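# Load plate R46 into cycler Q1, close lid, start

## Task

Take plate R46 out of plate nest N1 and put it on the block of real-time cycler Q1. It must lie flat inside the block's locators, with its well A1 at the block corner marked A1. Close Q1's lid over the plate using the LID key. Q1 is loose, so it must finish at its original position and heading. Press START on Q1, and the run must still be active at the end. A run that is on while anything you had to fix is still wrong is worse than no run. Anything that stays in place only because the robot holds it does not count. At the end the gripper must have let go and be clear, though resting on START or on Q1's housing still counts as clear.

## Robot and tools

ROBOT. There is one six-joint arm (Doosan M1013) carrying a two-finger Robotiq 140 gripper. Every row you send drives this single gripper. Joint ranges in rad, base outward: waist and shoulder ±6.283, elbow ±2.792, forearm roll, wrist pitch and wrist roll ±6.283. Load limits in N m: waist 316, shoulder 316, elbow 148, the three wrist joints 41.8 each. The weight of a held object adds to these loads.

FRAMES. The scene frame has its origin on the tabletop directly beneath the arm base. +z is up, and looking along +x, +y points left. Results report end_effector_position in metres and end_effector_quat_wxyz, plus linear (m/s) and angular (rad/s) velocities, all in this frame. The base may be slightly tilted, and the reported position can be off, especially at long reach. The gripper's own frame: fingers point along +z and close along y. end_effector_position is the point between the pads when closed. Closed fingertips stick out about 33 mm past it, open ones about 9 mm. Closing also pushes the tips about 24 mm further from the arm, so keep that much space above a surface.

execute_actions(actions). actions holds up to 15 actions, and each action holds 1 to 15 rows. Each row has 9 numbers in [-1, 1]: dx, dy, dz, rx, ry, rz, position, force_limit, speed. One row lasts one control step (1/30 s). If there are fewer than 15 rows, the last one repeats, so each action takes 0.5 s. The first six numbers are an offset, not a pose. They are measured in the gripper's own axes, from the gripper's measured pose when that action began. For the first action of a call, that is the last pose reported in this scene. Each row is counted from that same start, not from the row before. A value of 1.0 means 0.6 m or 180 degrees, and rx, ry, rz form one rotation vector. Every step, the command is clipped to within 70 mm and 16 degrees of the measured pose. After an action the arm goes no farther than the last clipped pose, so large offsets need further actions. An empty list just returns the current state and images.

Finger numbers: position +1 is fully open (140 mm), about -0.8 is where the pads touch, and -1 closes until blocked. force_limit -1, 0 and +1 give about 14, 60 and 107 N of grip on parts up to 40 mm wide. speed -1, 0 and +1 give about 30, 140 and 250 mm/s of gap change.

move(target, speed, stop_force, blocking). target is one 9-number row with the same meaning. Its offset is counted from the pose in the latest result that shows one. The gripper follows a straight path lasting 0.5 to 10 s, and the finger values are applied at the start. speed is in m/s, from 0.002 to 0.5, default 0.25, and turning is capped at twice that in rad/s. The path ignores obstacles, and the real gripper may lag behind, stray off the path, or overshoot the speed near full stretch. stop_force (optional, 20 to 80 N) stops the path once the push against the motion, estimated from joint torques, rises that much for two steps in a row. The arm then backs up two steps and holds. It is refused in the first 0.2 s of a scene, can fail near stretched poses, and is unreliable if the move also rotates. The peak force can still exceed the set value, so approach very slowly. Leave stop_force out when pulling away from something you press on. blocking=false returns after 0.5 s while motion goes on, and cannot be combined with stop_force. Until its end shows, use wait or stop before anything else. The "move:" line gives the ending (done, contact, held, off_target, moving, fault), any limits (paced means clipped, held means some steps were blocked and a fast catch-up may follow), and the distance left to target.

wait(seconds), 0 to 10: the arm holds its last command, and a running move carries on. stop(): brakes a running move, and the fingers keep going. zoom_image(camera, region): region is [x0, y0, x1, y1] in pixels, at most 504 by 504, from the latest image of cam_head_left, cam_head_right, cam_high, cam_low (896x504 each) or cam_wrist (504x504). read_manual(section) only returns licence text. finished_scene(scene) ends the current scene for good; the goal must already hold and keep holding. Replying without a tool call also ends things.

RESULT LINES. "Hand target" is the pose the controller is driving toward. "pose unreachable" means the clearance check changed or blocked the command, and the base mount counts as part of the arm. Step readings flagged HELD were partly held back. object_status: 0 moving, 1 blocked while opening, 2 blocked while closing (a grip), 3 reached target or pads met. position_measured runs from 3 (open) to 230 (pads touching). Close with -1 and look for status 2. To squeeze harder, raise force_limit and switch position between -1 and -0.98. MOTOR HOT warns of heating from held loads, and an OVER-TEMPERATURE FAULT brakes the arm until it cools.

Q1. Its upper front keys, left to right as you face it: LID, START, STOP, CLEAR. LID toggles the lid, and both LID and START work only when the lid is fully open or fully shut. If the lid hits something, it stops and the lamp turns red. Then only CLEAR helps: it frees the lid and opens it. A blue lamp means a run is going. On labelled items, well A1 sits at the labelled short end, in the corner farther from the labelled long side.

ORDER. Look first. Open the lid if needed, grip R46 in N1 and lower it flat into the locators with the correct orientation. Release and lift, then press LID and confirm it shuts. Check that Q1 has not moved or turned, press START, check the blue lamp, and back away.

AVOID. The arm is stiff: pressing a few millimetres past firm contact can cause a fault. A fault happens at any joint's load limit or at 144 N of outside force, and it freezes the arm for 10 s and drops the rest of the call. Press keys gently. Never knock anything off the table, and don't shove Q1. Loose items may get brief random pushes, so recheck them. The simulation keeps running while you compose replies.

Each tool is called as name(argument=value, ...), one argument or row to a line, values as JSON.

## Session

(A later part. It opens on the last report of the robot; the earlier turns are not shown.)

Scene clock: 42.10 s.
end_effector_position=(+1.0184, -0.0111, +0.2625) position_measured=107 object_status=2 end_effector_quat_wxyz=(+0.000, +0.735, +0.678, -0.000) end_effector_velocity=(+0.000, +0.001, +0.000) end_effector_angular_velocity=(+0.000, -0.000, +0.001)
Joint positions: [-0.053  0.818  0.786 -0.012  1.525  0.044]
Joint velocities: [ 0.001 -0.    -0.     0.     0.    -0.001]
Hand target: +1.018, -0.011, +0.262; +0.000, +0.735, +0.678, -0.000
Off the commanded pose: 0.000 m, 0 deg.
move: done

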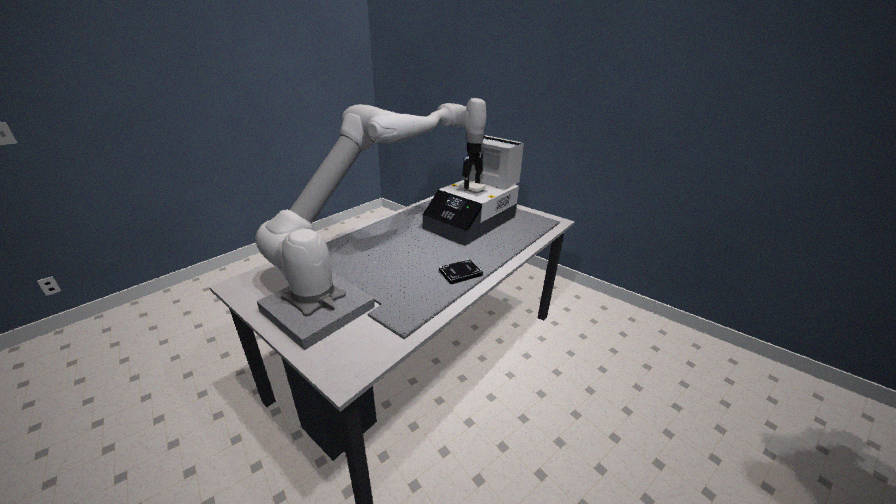

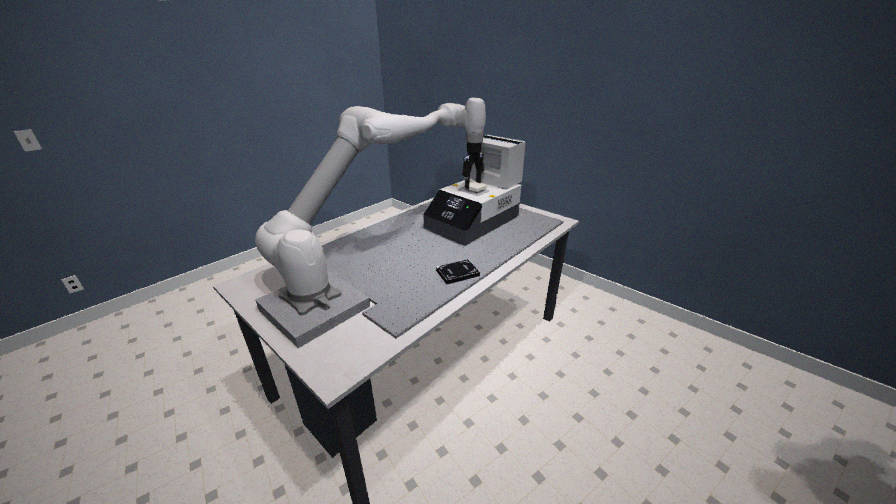

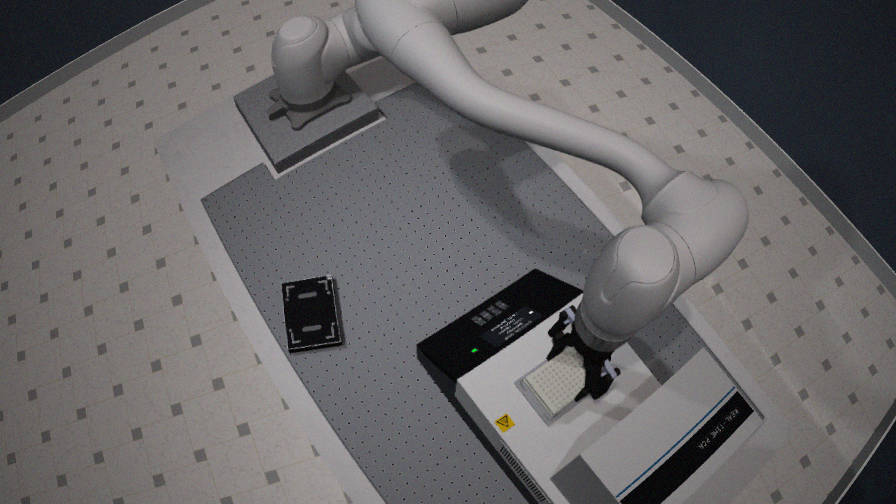

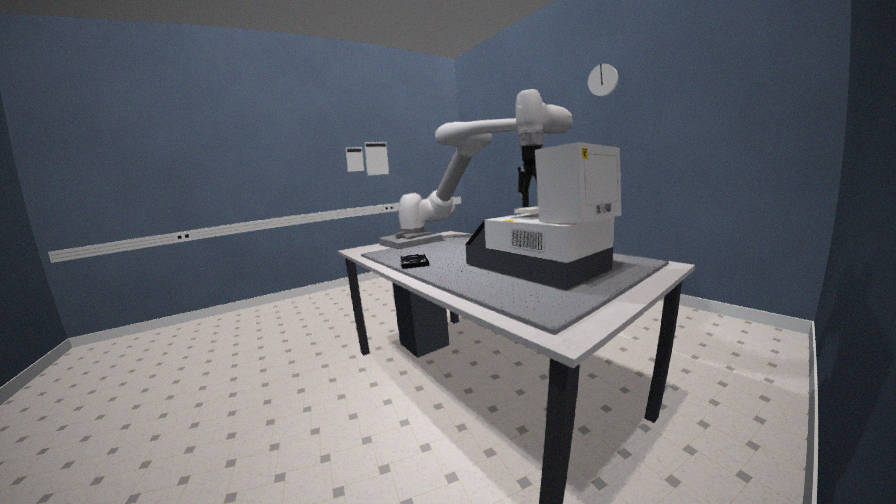

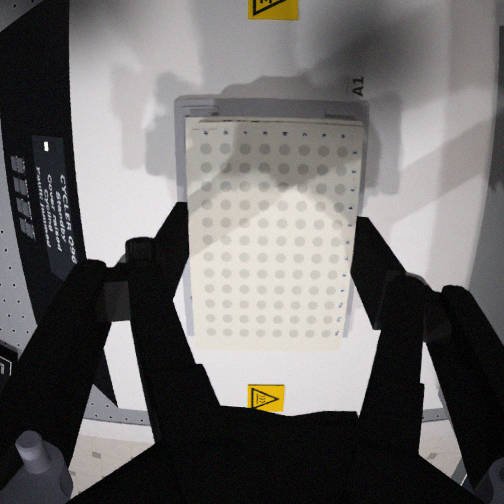

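move(
  target=[0,0,0.05,0,0,0,-1,0,-0.3],
  speed=0.004,
  stop_force=20,
)

zoom_image(
  camera="cam_wrist",
  region=[150,50,400,250],
)

Scene clock: 46.57 s.
end_effector_position=(+1.0183, -0.0111, +0.2472) position_measured=107 object_status=2 end_effector_quat_wxyz=(+0.000, +0.735, +0.678, -0.000) end_effector_velocity=(+0.000, +0.000, +0.001) end_effector_angular_velocity=(+0.000, -0.000, -0.001)
Joint positions: [-0.054  0.82   0.81  -0.012  1.499  0.044]
Joint velocities: [ 0.     0.    -0.003  0.     0.002  0.001]
Hand target: +1.018, -0.011, +0.247; +0.000, +0.735, +0.678, -0.000
Off the commanded pose: 0.015 m, 0 deg.
move: contact

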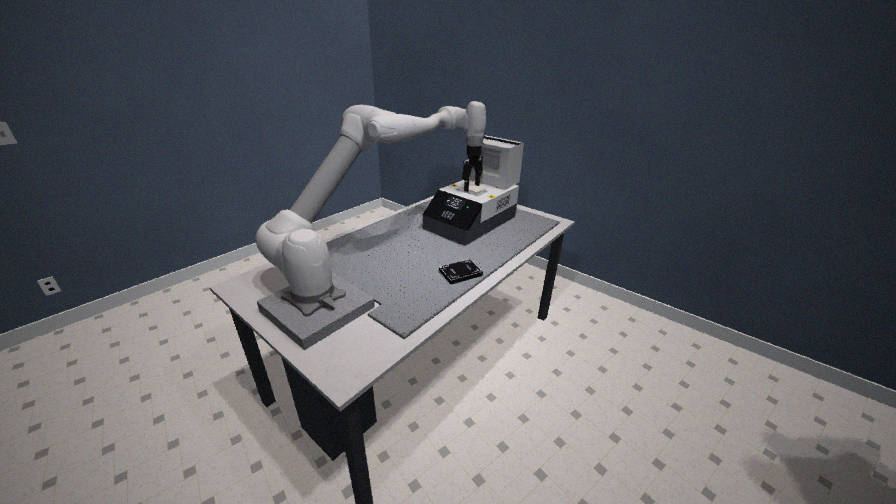

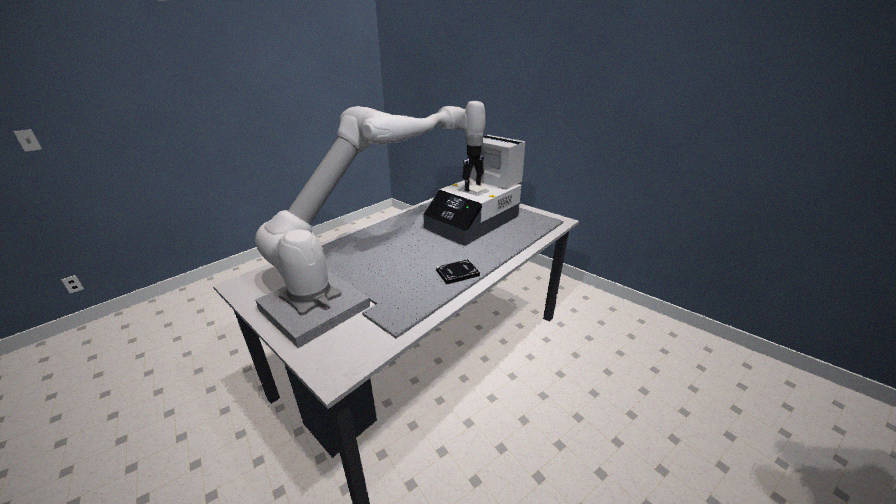

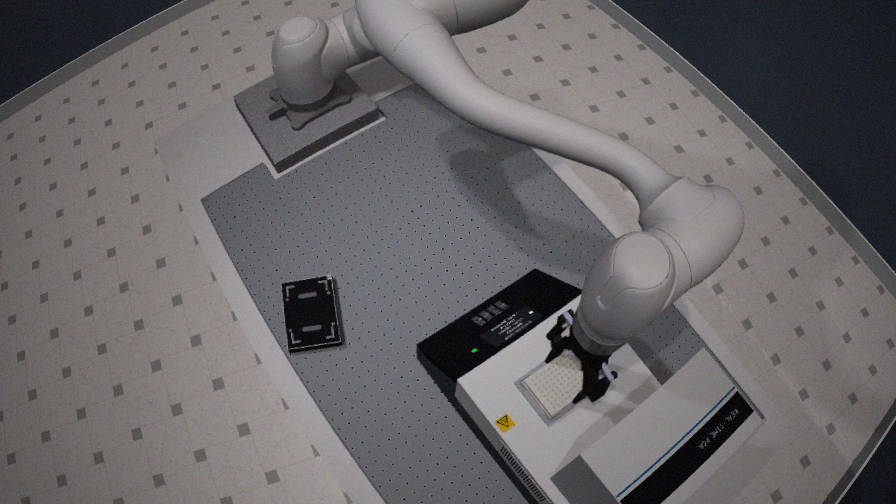

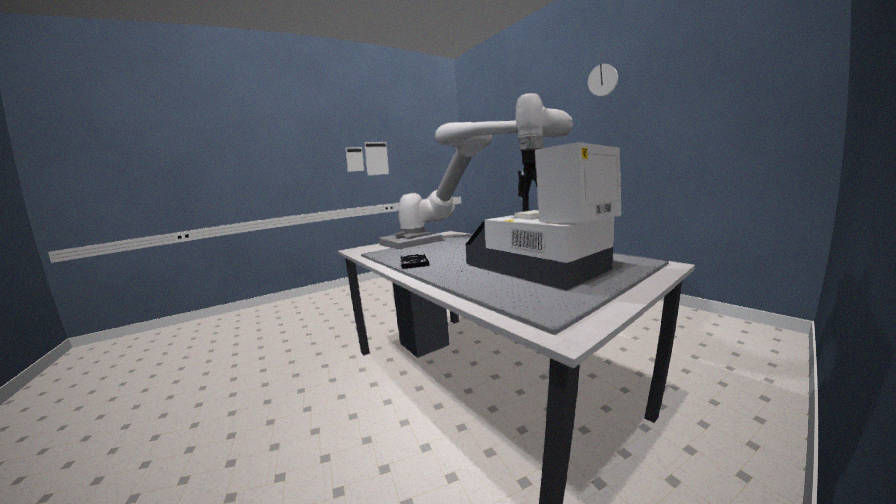

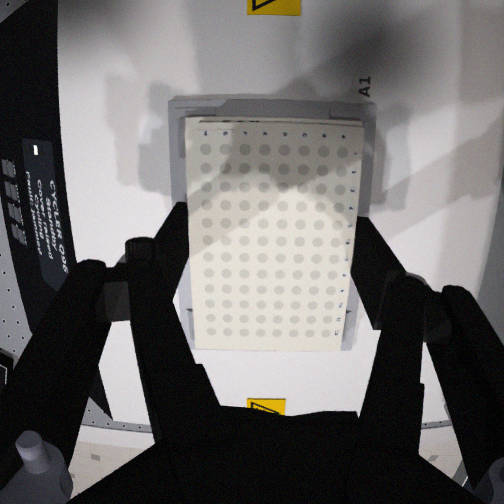

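Region (150, 50, 400, 250) of cam_wrist's 504x504 image, scaled by 2.016, with more detail than that image has; it fills the top 403 rows of this view, and the rest is white.

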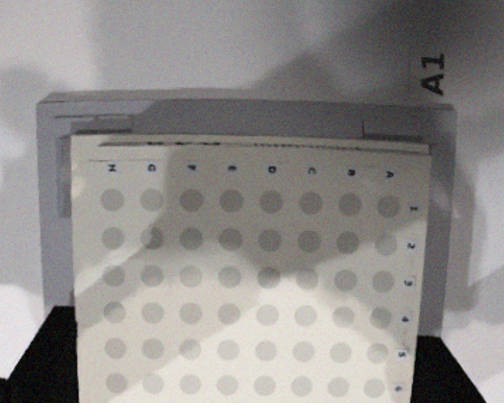

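execute_actions(
  actions=[
    [[0,0,-0.003,0,0,0,0.45,0,-0.5]],
    [[0,0,0,0,0,0,0.45,0,-0.5]],
  ],
)

zoom_image(
  camera="cam_wrist",
  region=[100,50,450,400],
)

Scene clock: 47.73 s.
end_effector_position=(+1.0183, -0.0112, +0.2488) position_measured=72 object_status=3 end_effector_quat_wxyz=(+0.000, +0.735, +0.678, -0.001) end_effector_velocity=(+0.000, -0.001, +0.001) end_effector_angular_velocity=(+0.000, -0.002, -0.002)
Joint positions: [-0.054  0.82   0.807 -0.012  1.502  0.044]
Joint velocities: [-0.001 -0.001 -0.001  0.    -0.     0.001]
Hand target: +1.018, -0.011, +0.249; +0.000, +0.735, +0.678, -0.001
Off the commanded pose: 0.000 m, 0 deg.
Step readings (end_effector_position; steps 1 to 15: 1st action; 16 to 30: 2nd action):
0: (+1.0183, -0.0111, +0.2474)
1: (+1.0183, -0.0112, +0.2476)
2: (+1.0182, -0.0112, +0.2482)
4: (+1.0183, -0.0112, +0.2487)
8: (+1.0183, -0.0112, +0.2487)
15: (+1.0183, -0.0112, +0.2488)
16: (+1.0183, -0.0112, +0.2488)
17: (+1.0183, -0.0112, +0.2488)
19: (+1.0183, -0.0112, +0.2488)
23: (+1.0183, -0.0112, +0.2488)
30: end_effector_position above

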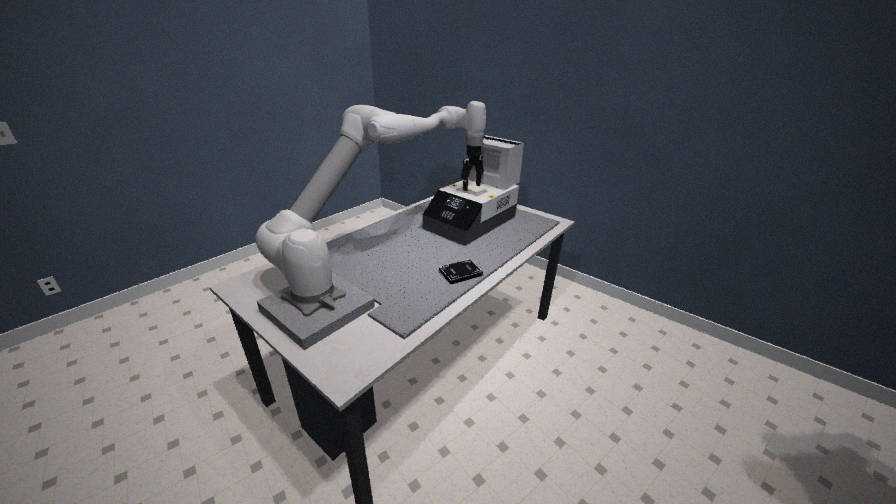

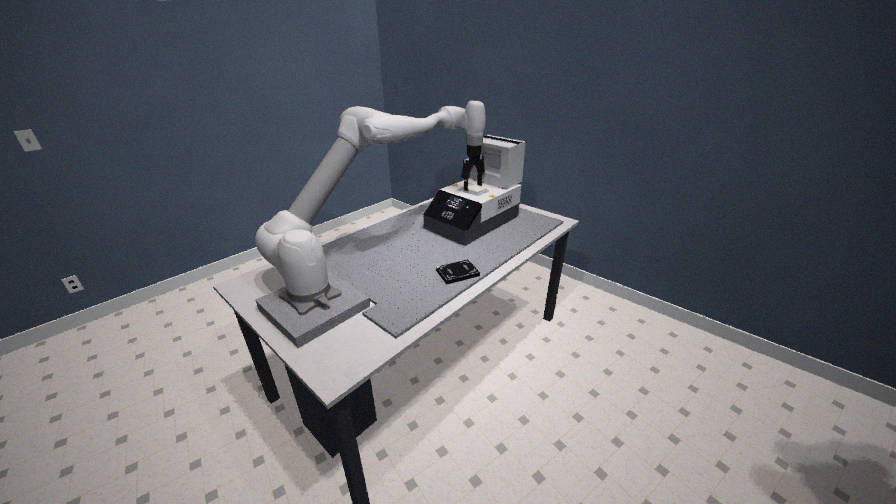

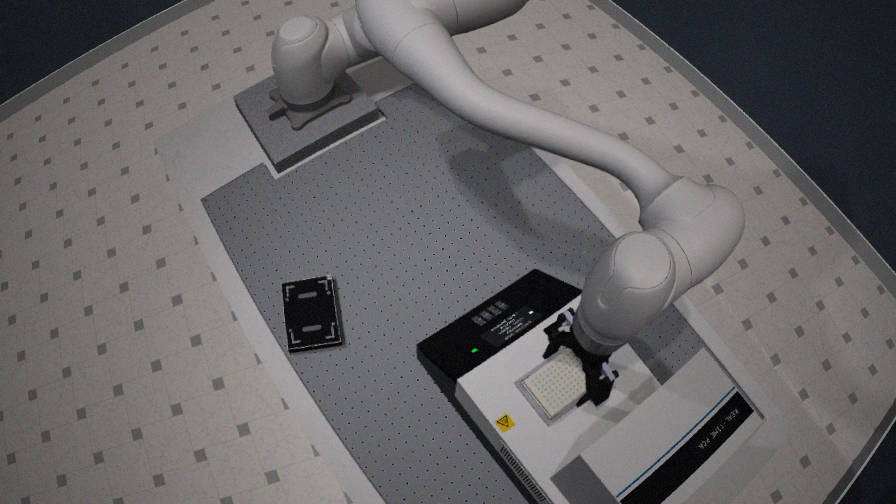

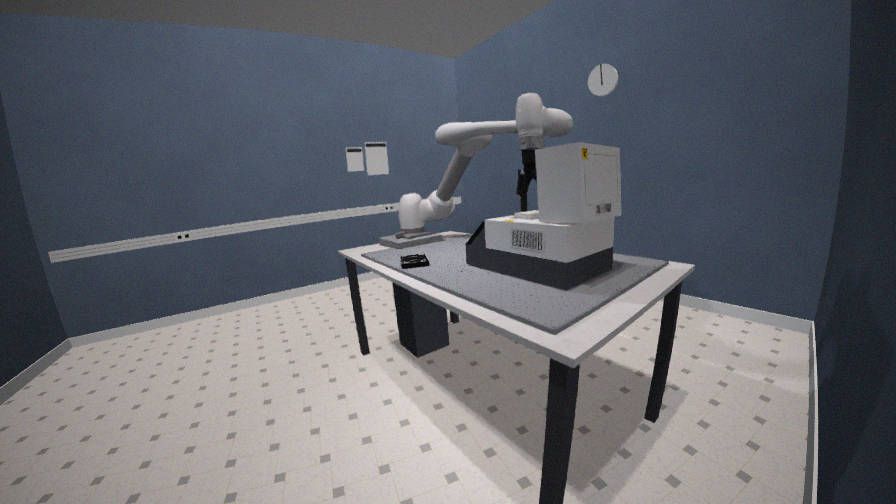

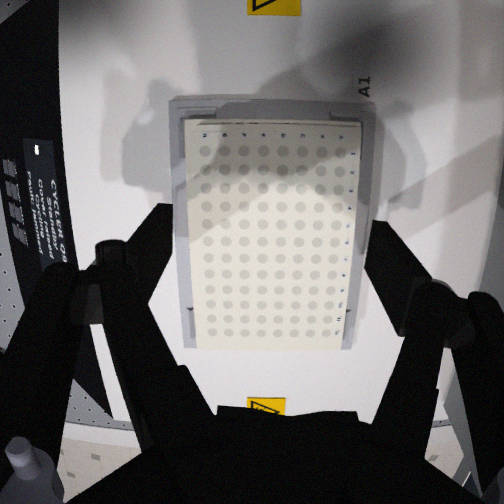

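Region (100, 50, 450, 400) of cam_wrist's 504x504 image, scaled by 1.440, with more detail than that image has.

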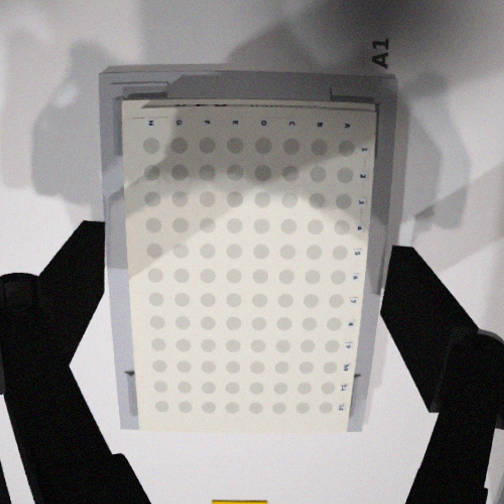

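move(
  target=[0,0,-0.1,0,0,0,0.45,0,-0.5],
  speed=0.08,
)

zoom_image(
  camera="cam_wrist",
  region=[100,50,450,400],
)

zoom_image(
  camera="cam_head_left",
  region=[420,140,540,240],
)

Scene clock: 48.97 s.
end_effector_position=(+1.0184, -0.0112, +0.3089) position_measured=72 object_status=3 end_effector_quat_wxyz=(+0.000, +0.735, +0.678, -0.001) end_effector_velocity=(+0.001, -0.001, -0.001) end_effector_angular_velocity=(-0.000, +0.000, -0.001)
Joint positions: [-0.053  0.818  0.703 -0.012  1.608  0.043]
Joint velocities: [-0.001  0.001 -0.001 -0.     0.     0.   ]
Hand target: +1.018, -0.011, +0.309; +0.000, +0.735, +0.678, -0.001
Off the commanded pose: 0.000 m, 0 deg.
move: done

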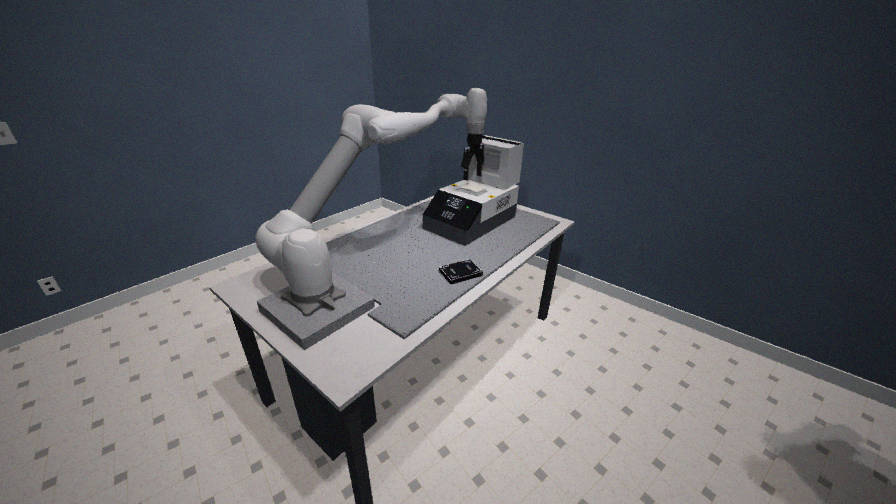

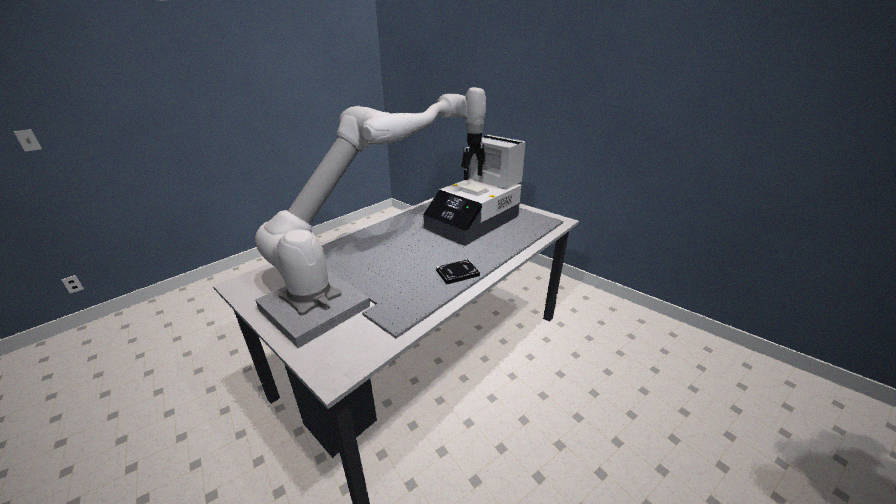

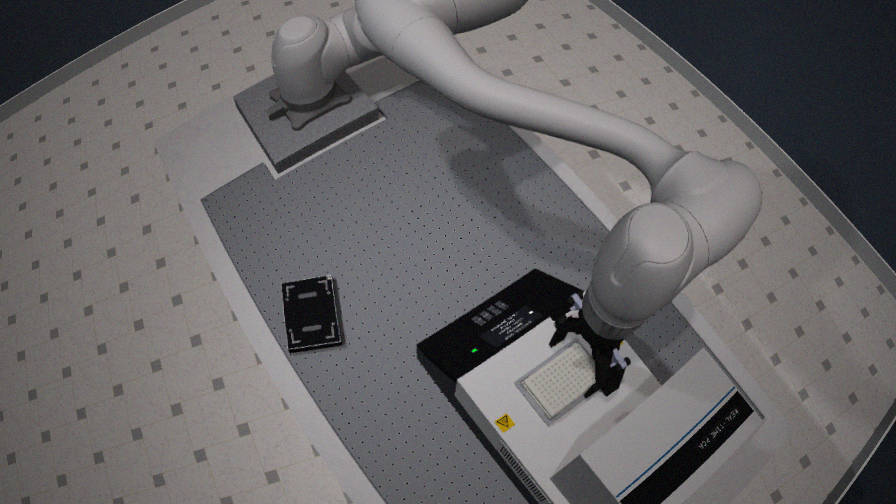

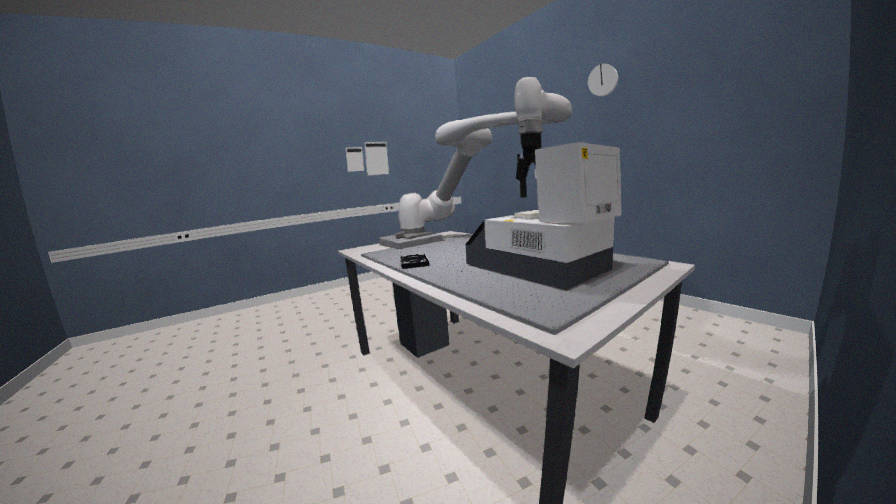

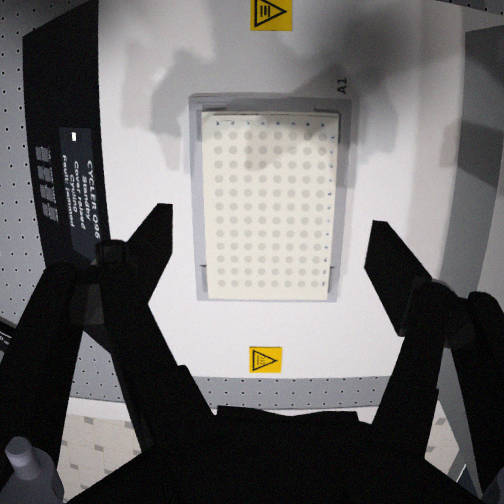

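Region (100, 50, 450, 400) of cam_wrist's 504x504 image, scaled by 1.440, with more detail than that image has.

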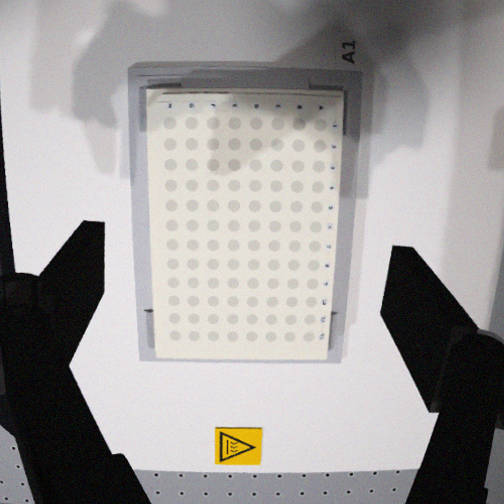

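Region (420, 140, 540, 240) of cam_head_left's 896x504 image, scaled by 4.200, with more detail than that image has.

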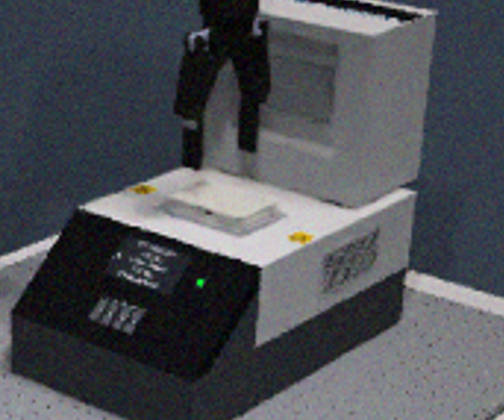

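move(
  target=[0.0133,-0.3668,0.0817,0,0,-0.4996,-0.8,0,0],
  speed=0.2,
)

Scene clock: 53.50 s.
end_effector_position=(+0.7996, +0.0149, +0.2601) position_measured=229 object_status=3 end_effector_quat_wxyz=(-0.000, +0.041, +0.999, -0.001) end_effector_velocity=(-0.000, -0.000, +0.001) end_effector_angular_velocity=(-0.001, -0.000, +0.000)
Joint positions: [-0.031  0.43   1.439 -0.014  1.261 -1.5  ]
Joint velocities: [-0.    -0.    -0.    -0.001  0.001 -0.   ]
Hand target: +0.800, +0.015, +0.260; -0.000, +0.041, +0.999, -0.001
Off the commanded pose: 0.000 m, 0 deg.
move: done

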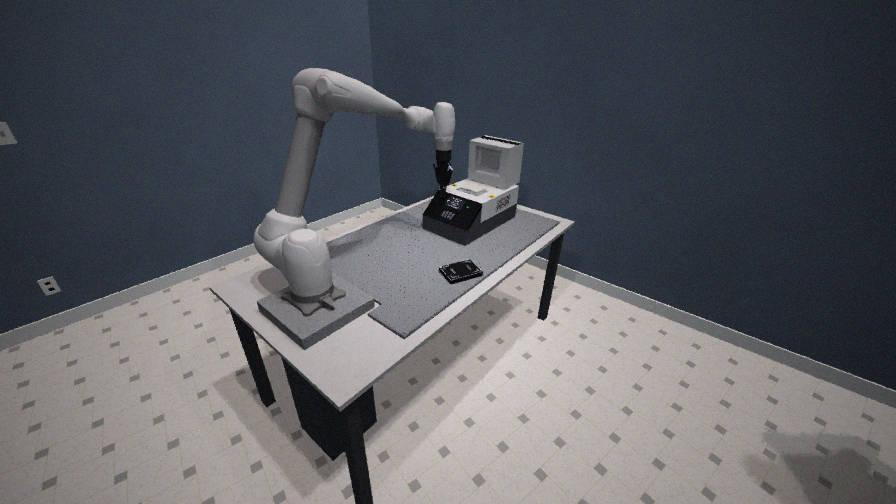

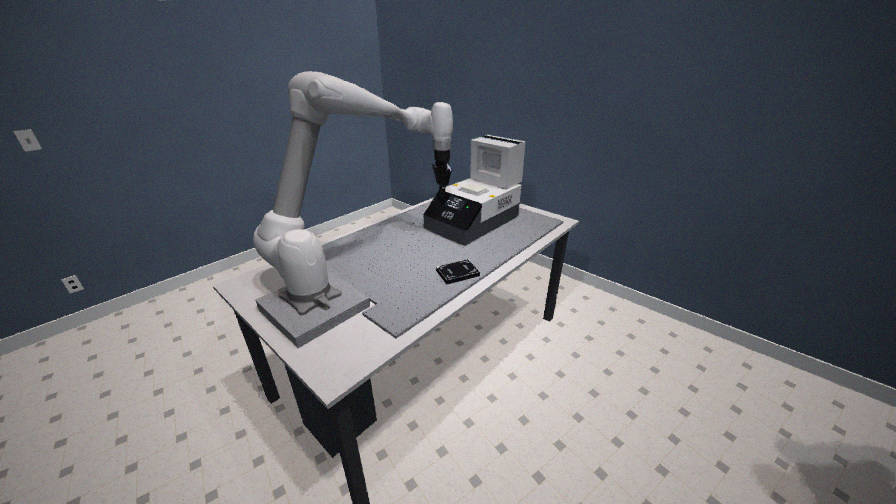

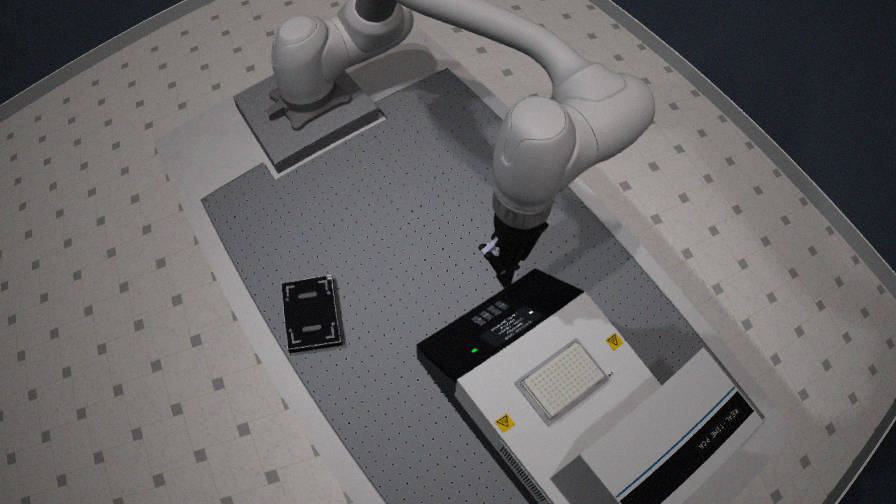

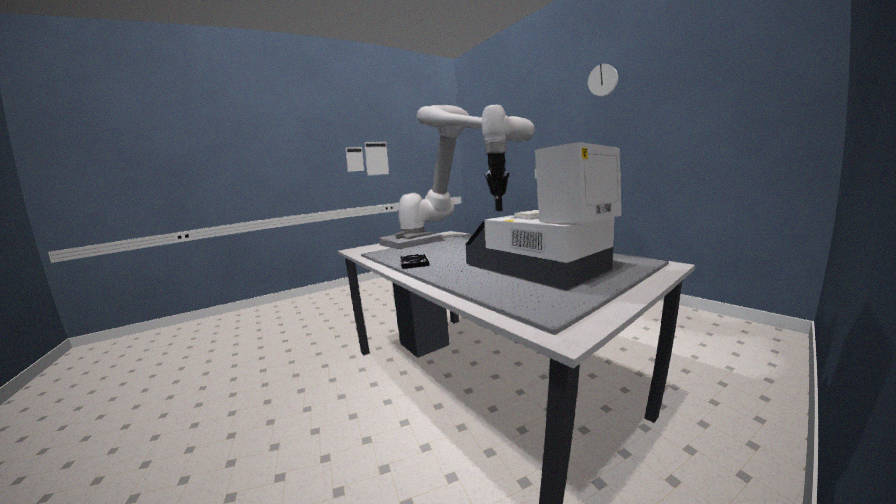

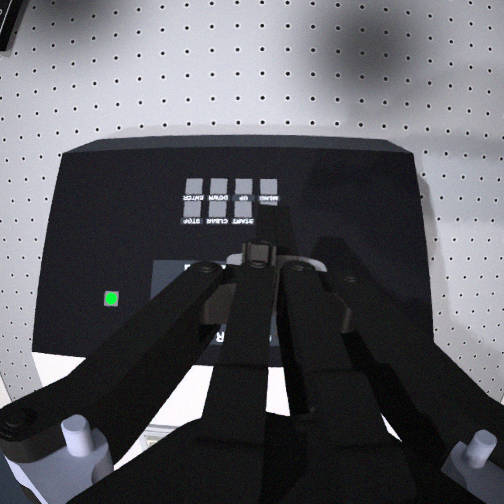

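move(
  target=[-0.0002,-0.0008,0.135,0,0,0,-0.8,0,0],
  speed=0.08,
)

move(
  target=[0,0,0.04,0,0,0,-0.8,0,0],
  speed=0.004,
  stop_force=20,
)

Scene clock: 54.97 s.
end_effector_position=(+0.7995, +0.0144, +0.1791) position_measured=229 object_status=3 end_effector_quat_wxyz=(-0.000, +0.041, +0.999, -0.001) end_effector_velocity=(-0.000, -0.000, -0.000) end_effector_angular_velocity=(-0.000, +0.001, -0.000)
Joint positions: [-0.033  0.478  1.521 -0.014  1.131 -1.5  ]
Joint velocities: [-0.  0.  0. -0.  0.  0.]
Hand target: +0.800, +0.014, +0.179; -0.000, +0.041, +0.999, -0.001
Off the commanded pose: 0.000 m, 0 deg.
move: done

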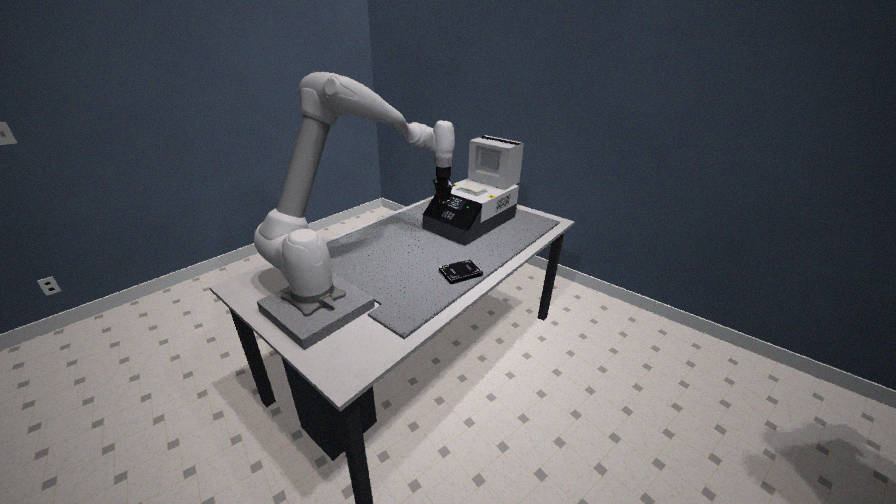

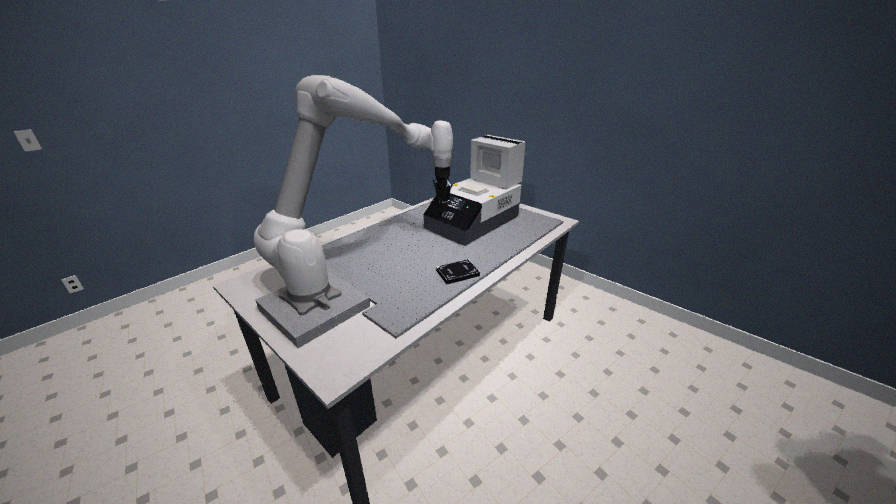

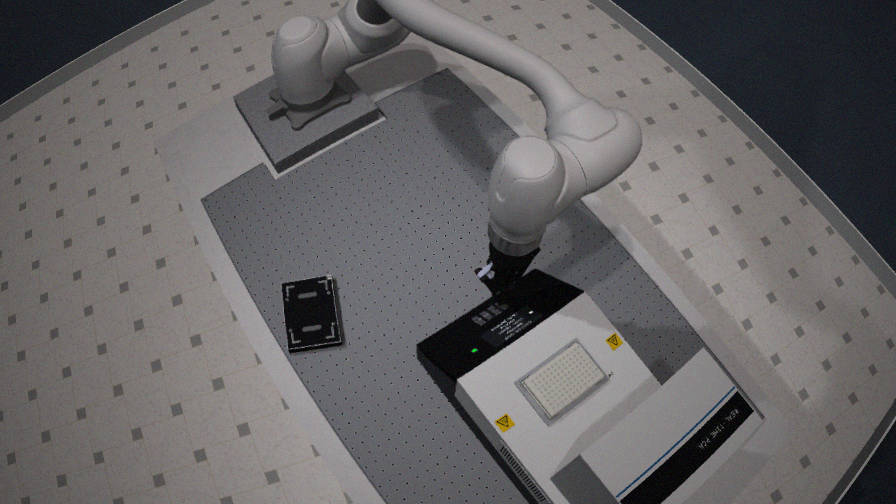

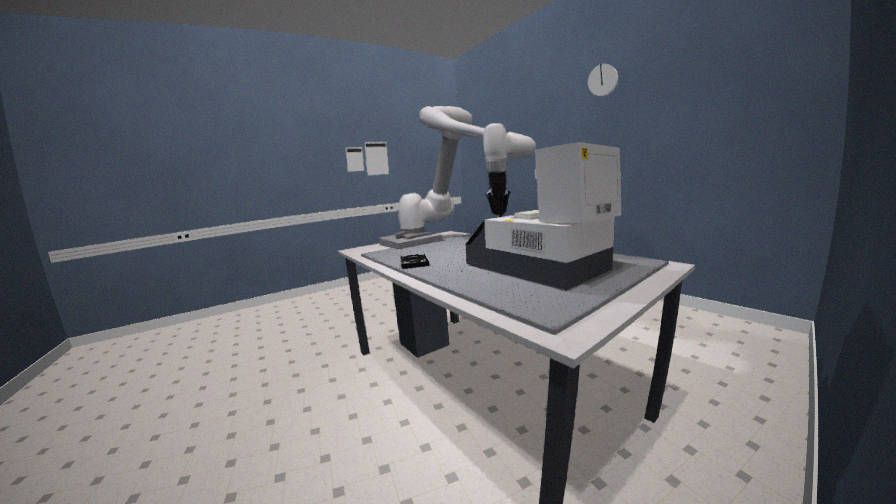

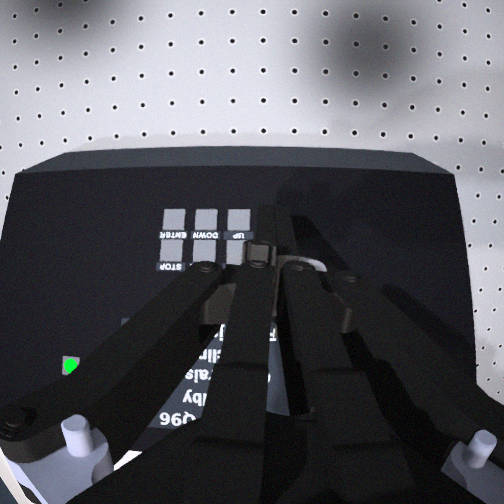

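Scene clock: 57.83 s.
end_effector_position=(+0.7994, +0.0144, +0.1688) position_measured=229 object_status=3 end_effector_quat_wxyz=(-0.000, +0.041, +0.999, -0.001) end_effector_velocity=(-0.001, -0.001, -0.000) end_effector_angular_velocity=(-0.001, +0.002, -0.001)
Joint positions: [-0.033  0.485  1.53  -0.014  1.115 -1.5  ]
Joint velocities: [-0.001 -0.     0.    -0.001  0.001  0.   ]
Hand target: +0.800, +0.014, +0.169; -0.000, +0.041, +0.999, -0.001
Off the commanded pose: 0.014 m, 0 deg.
move: contact

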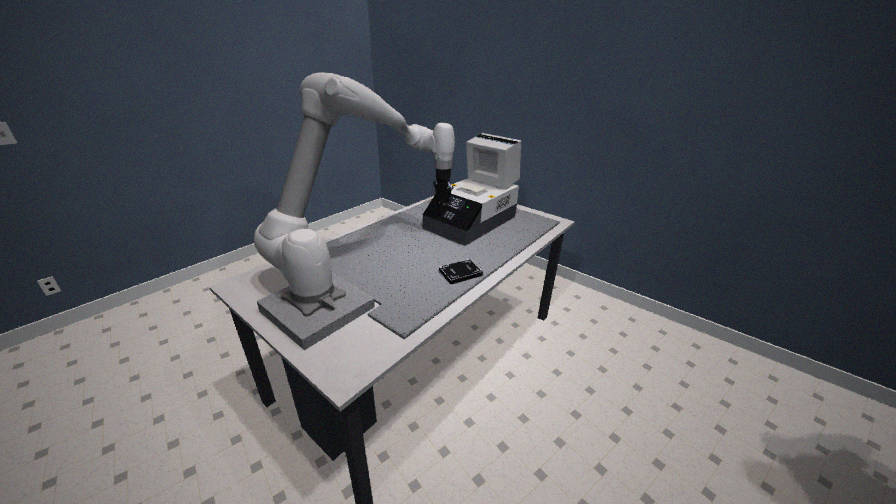

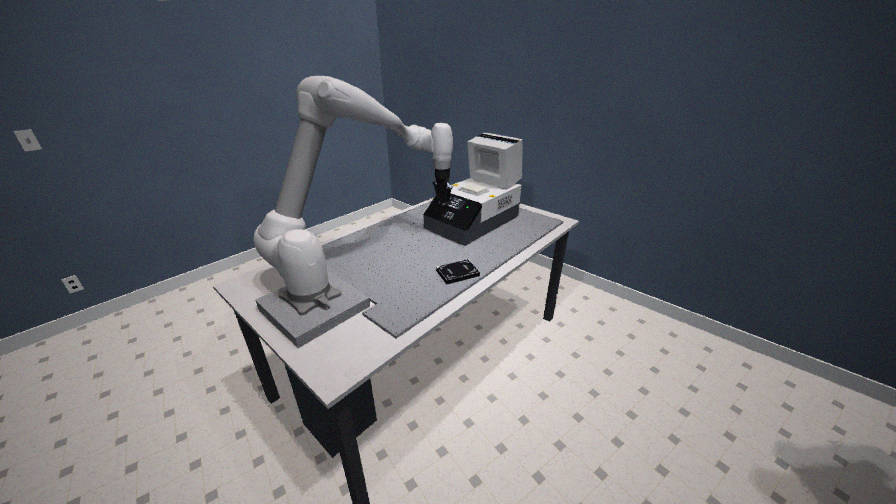

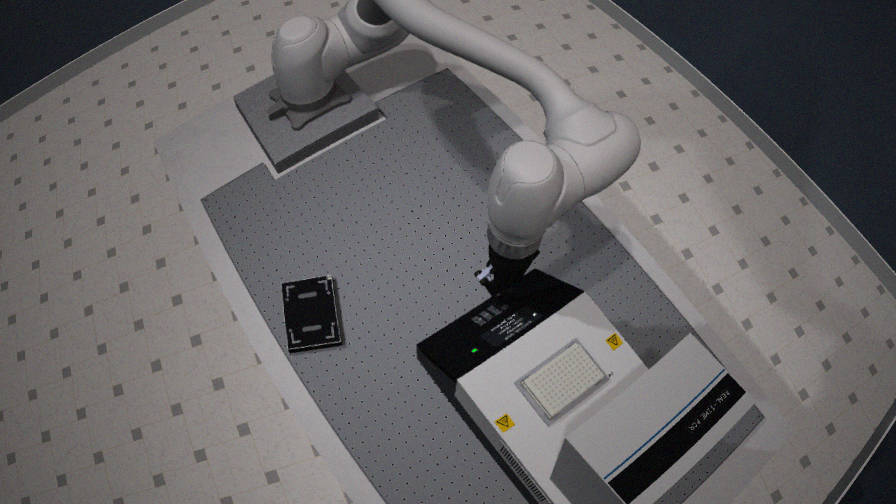

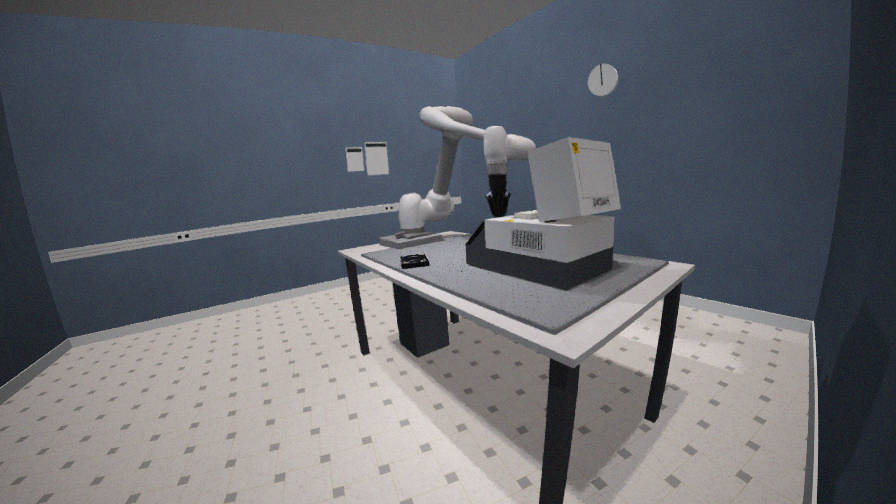

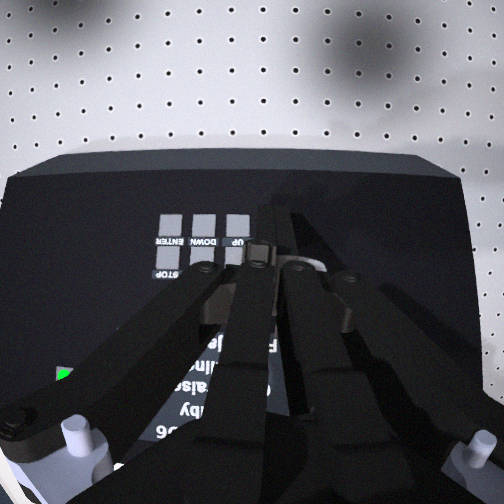

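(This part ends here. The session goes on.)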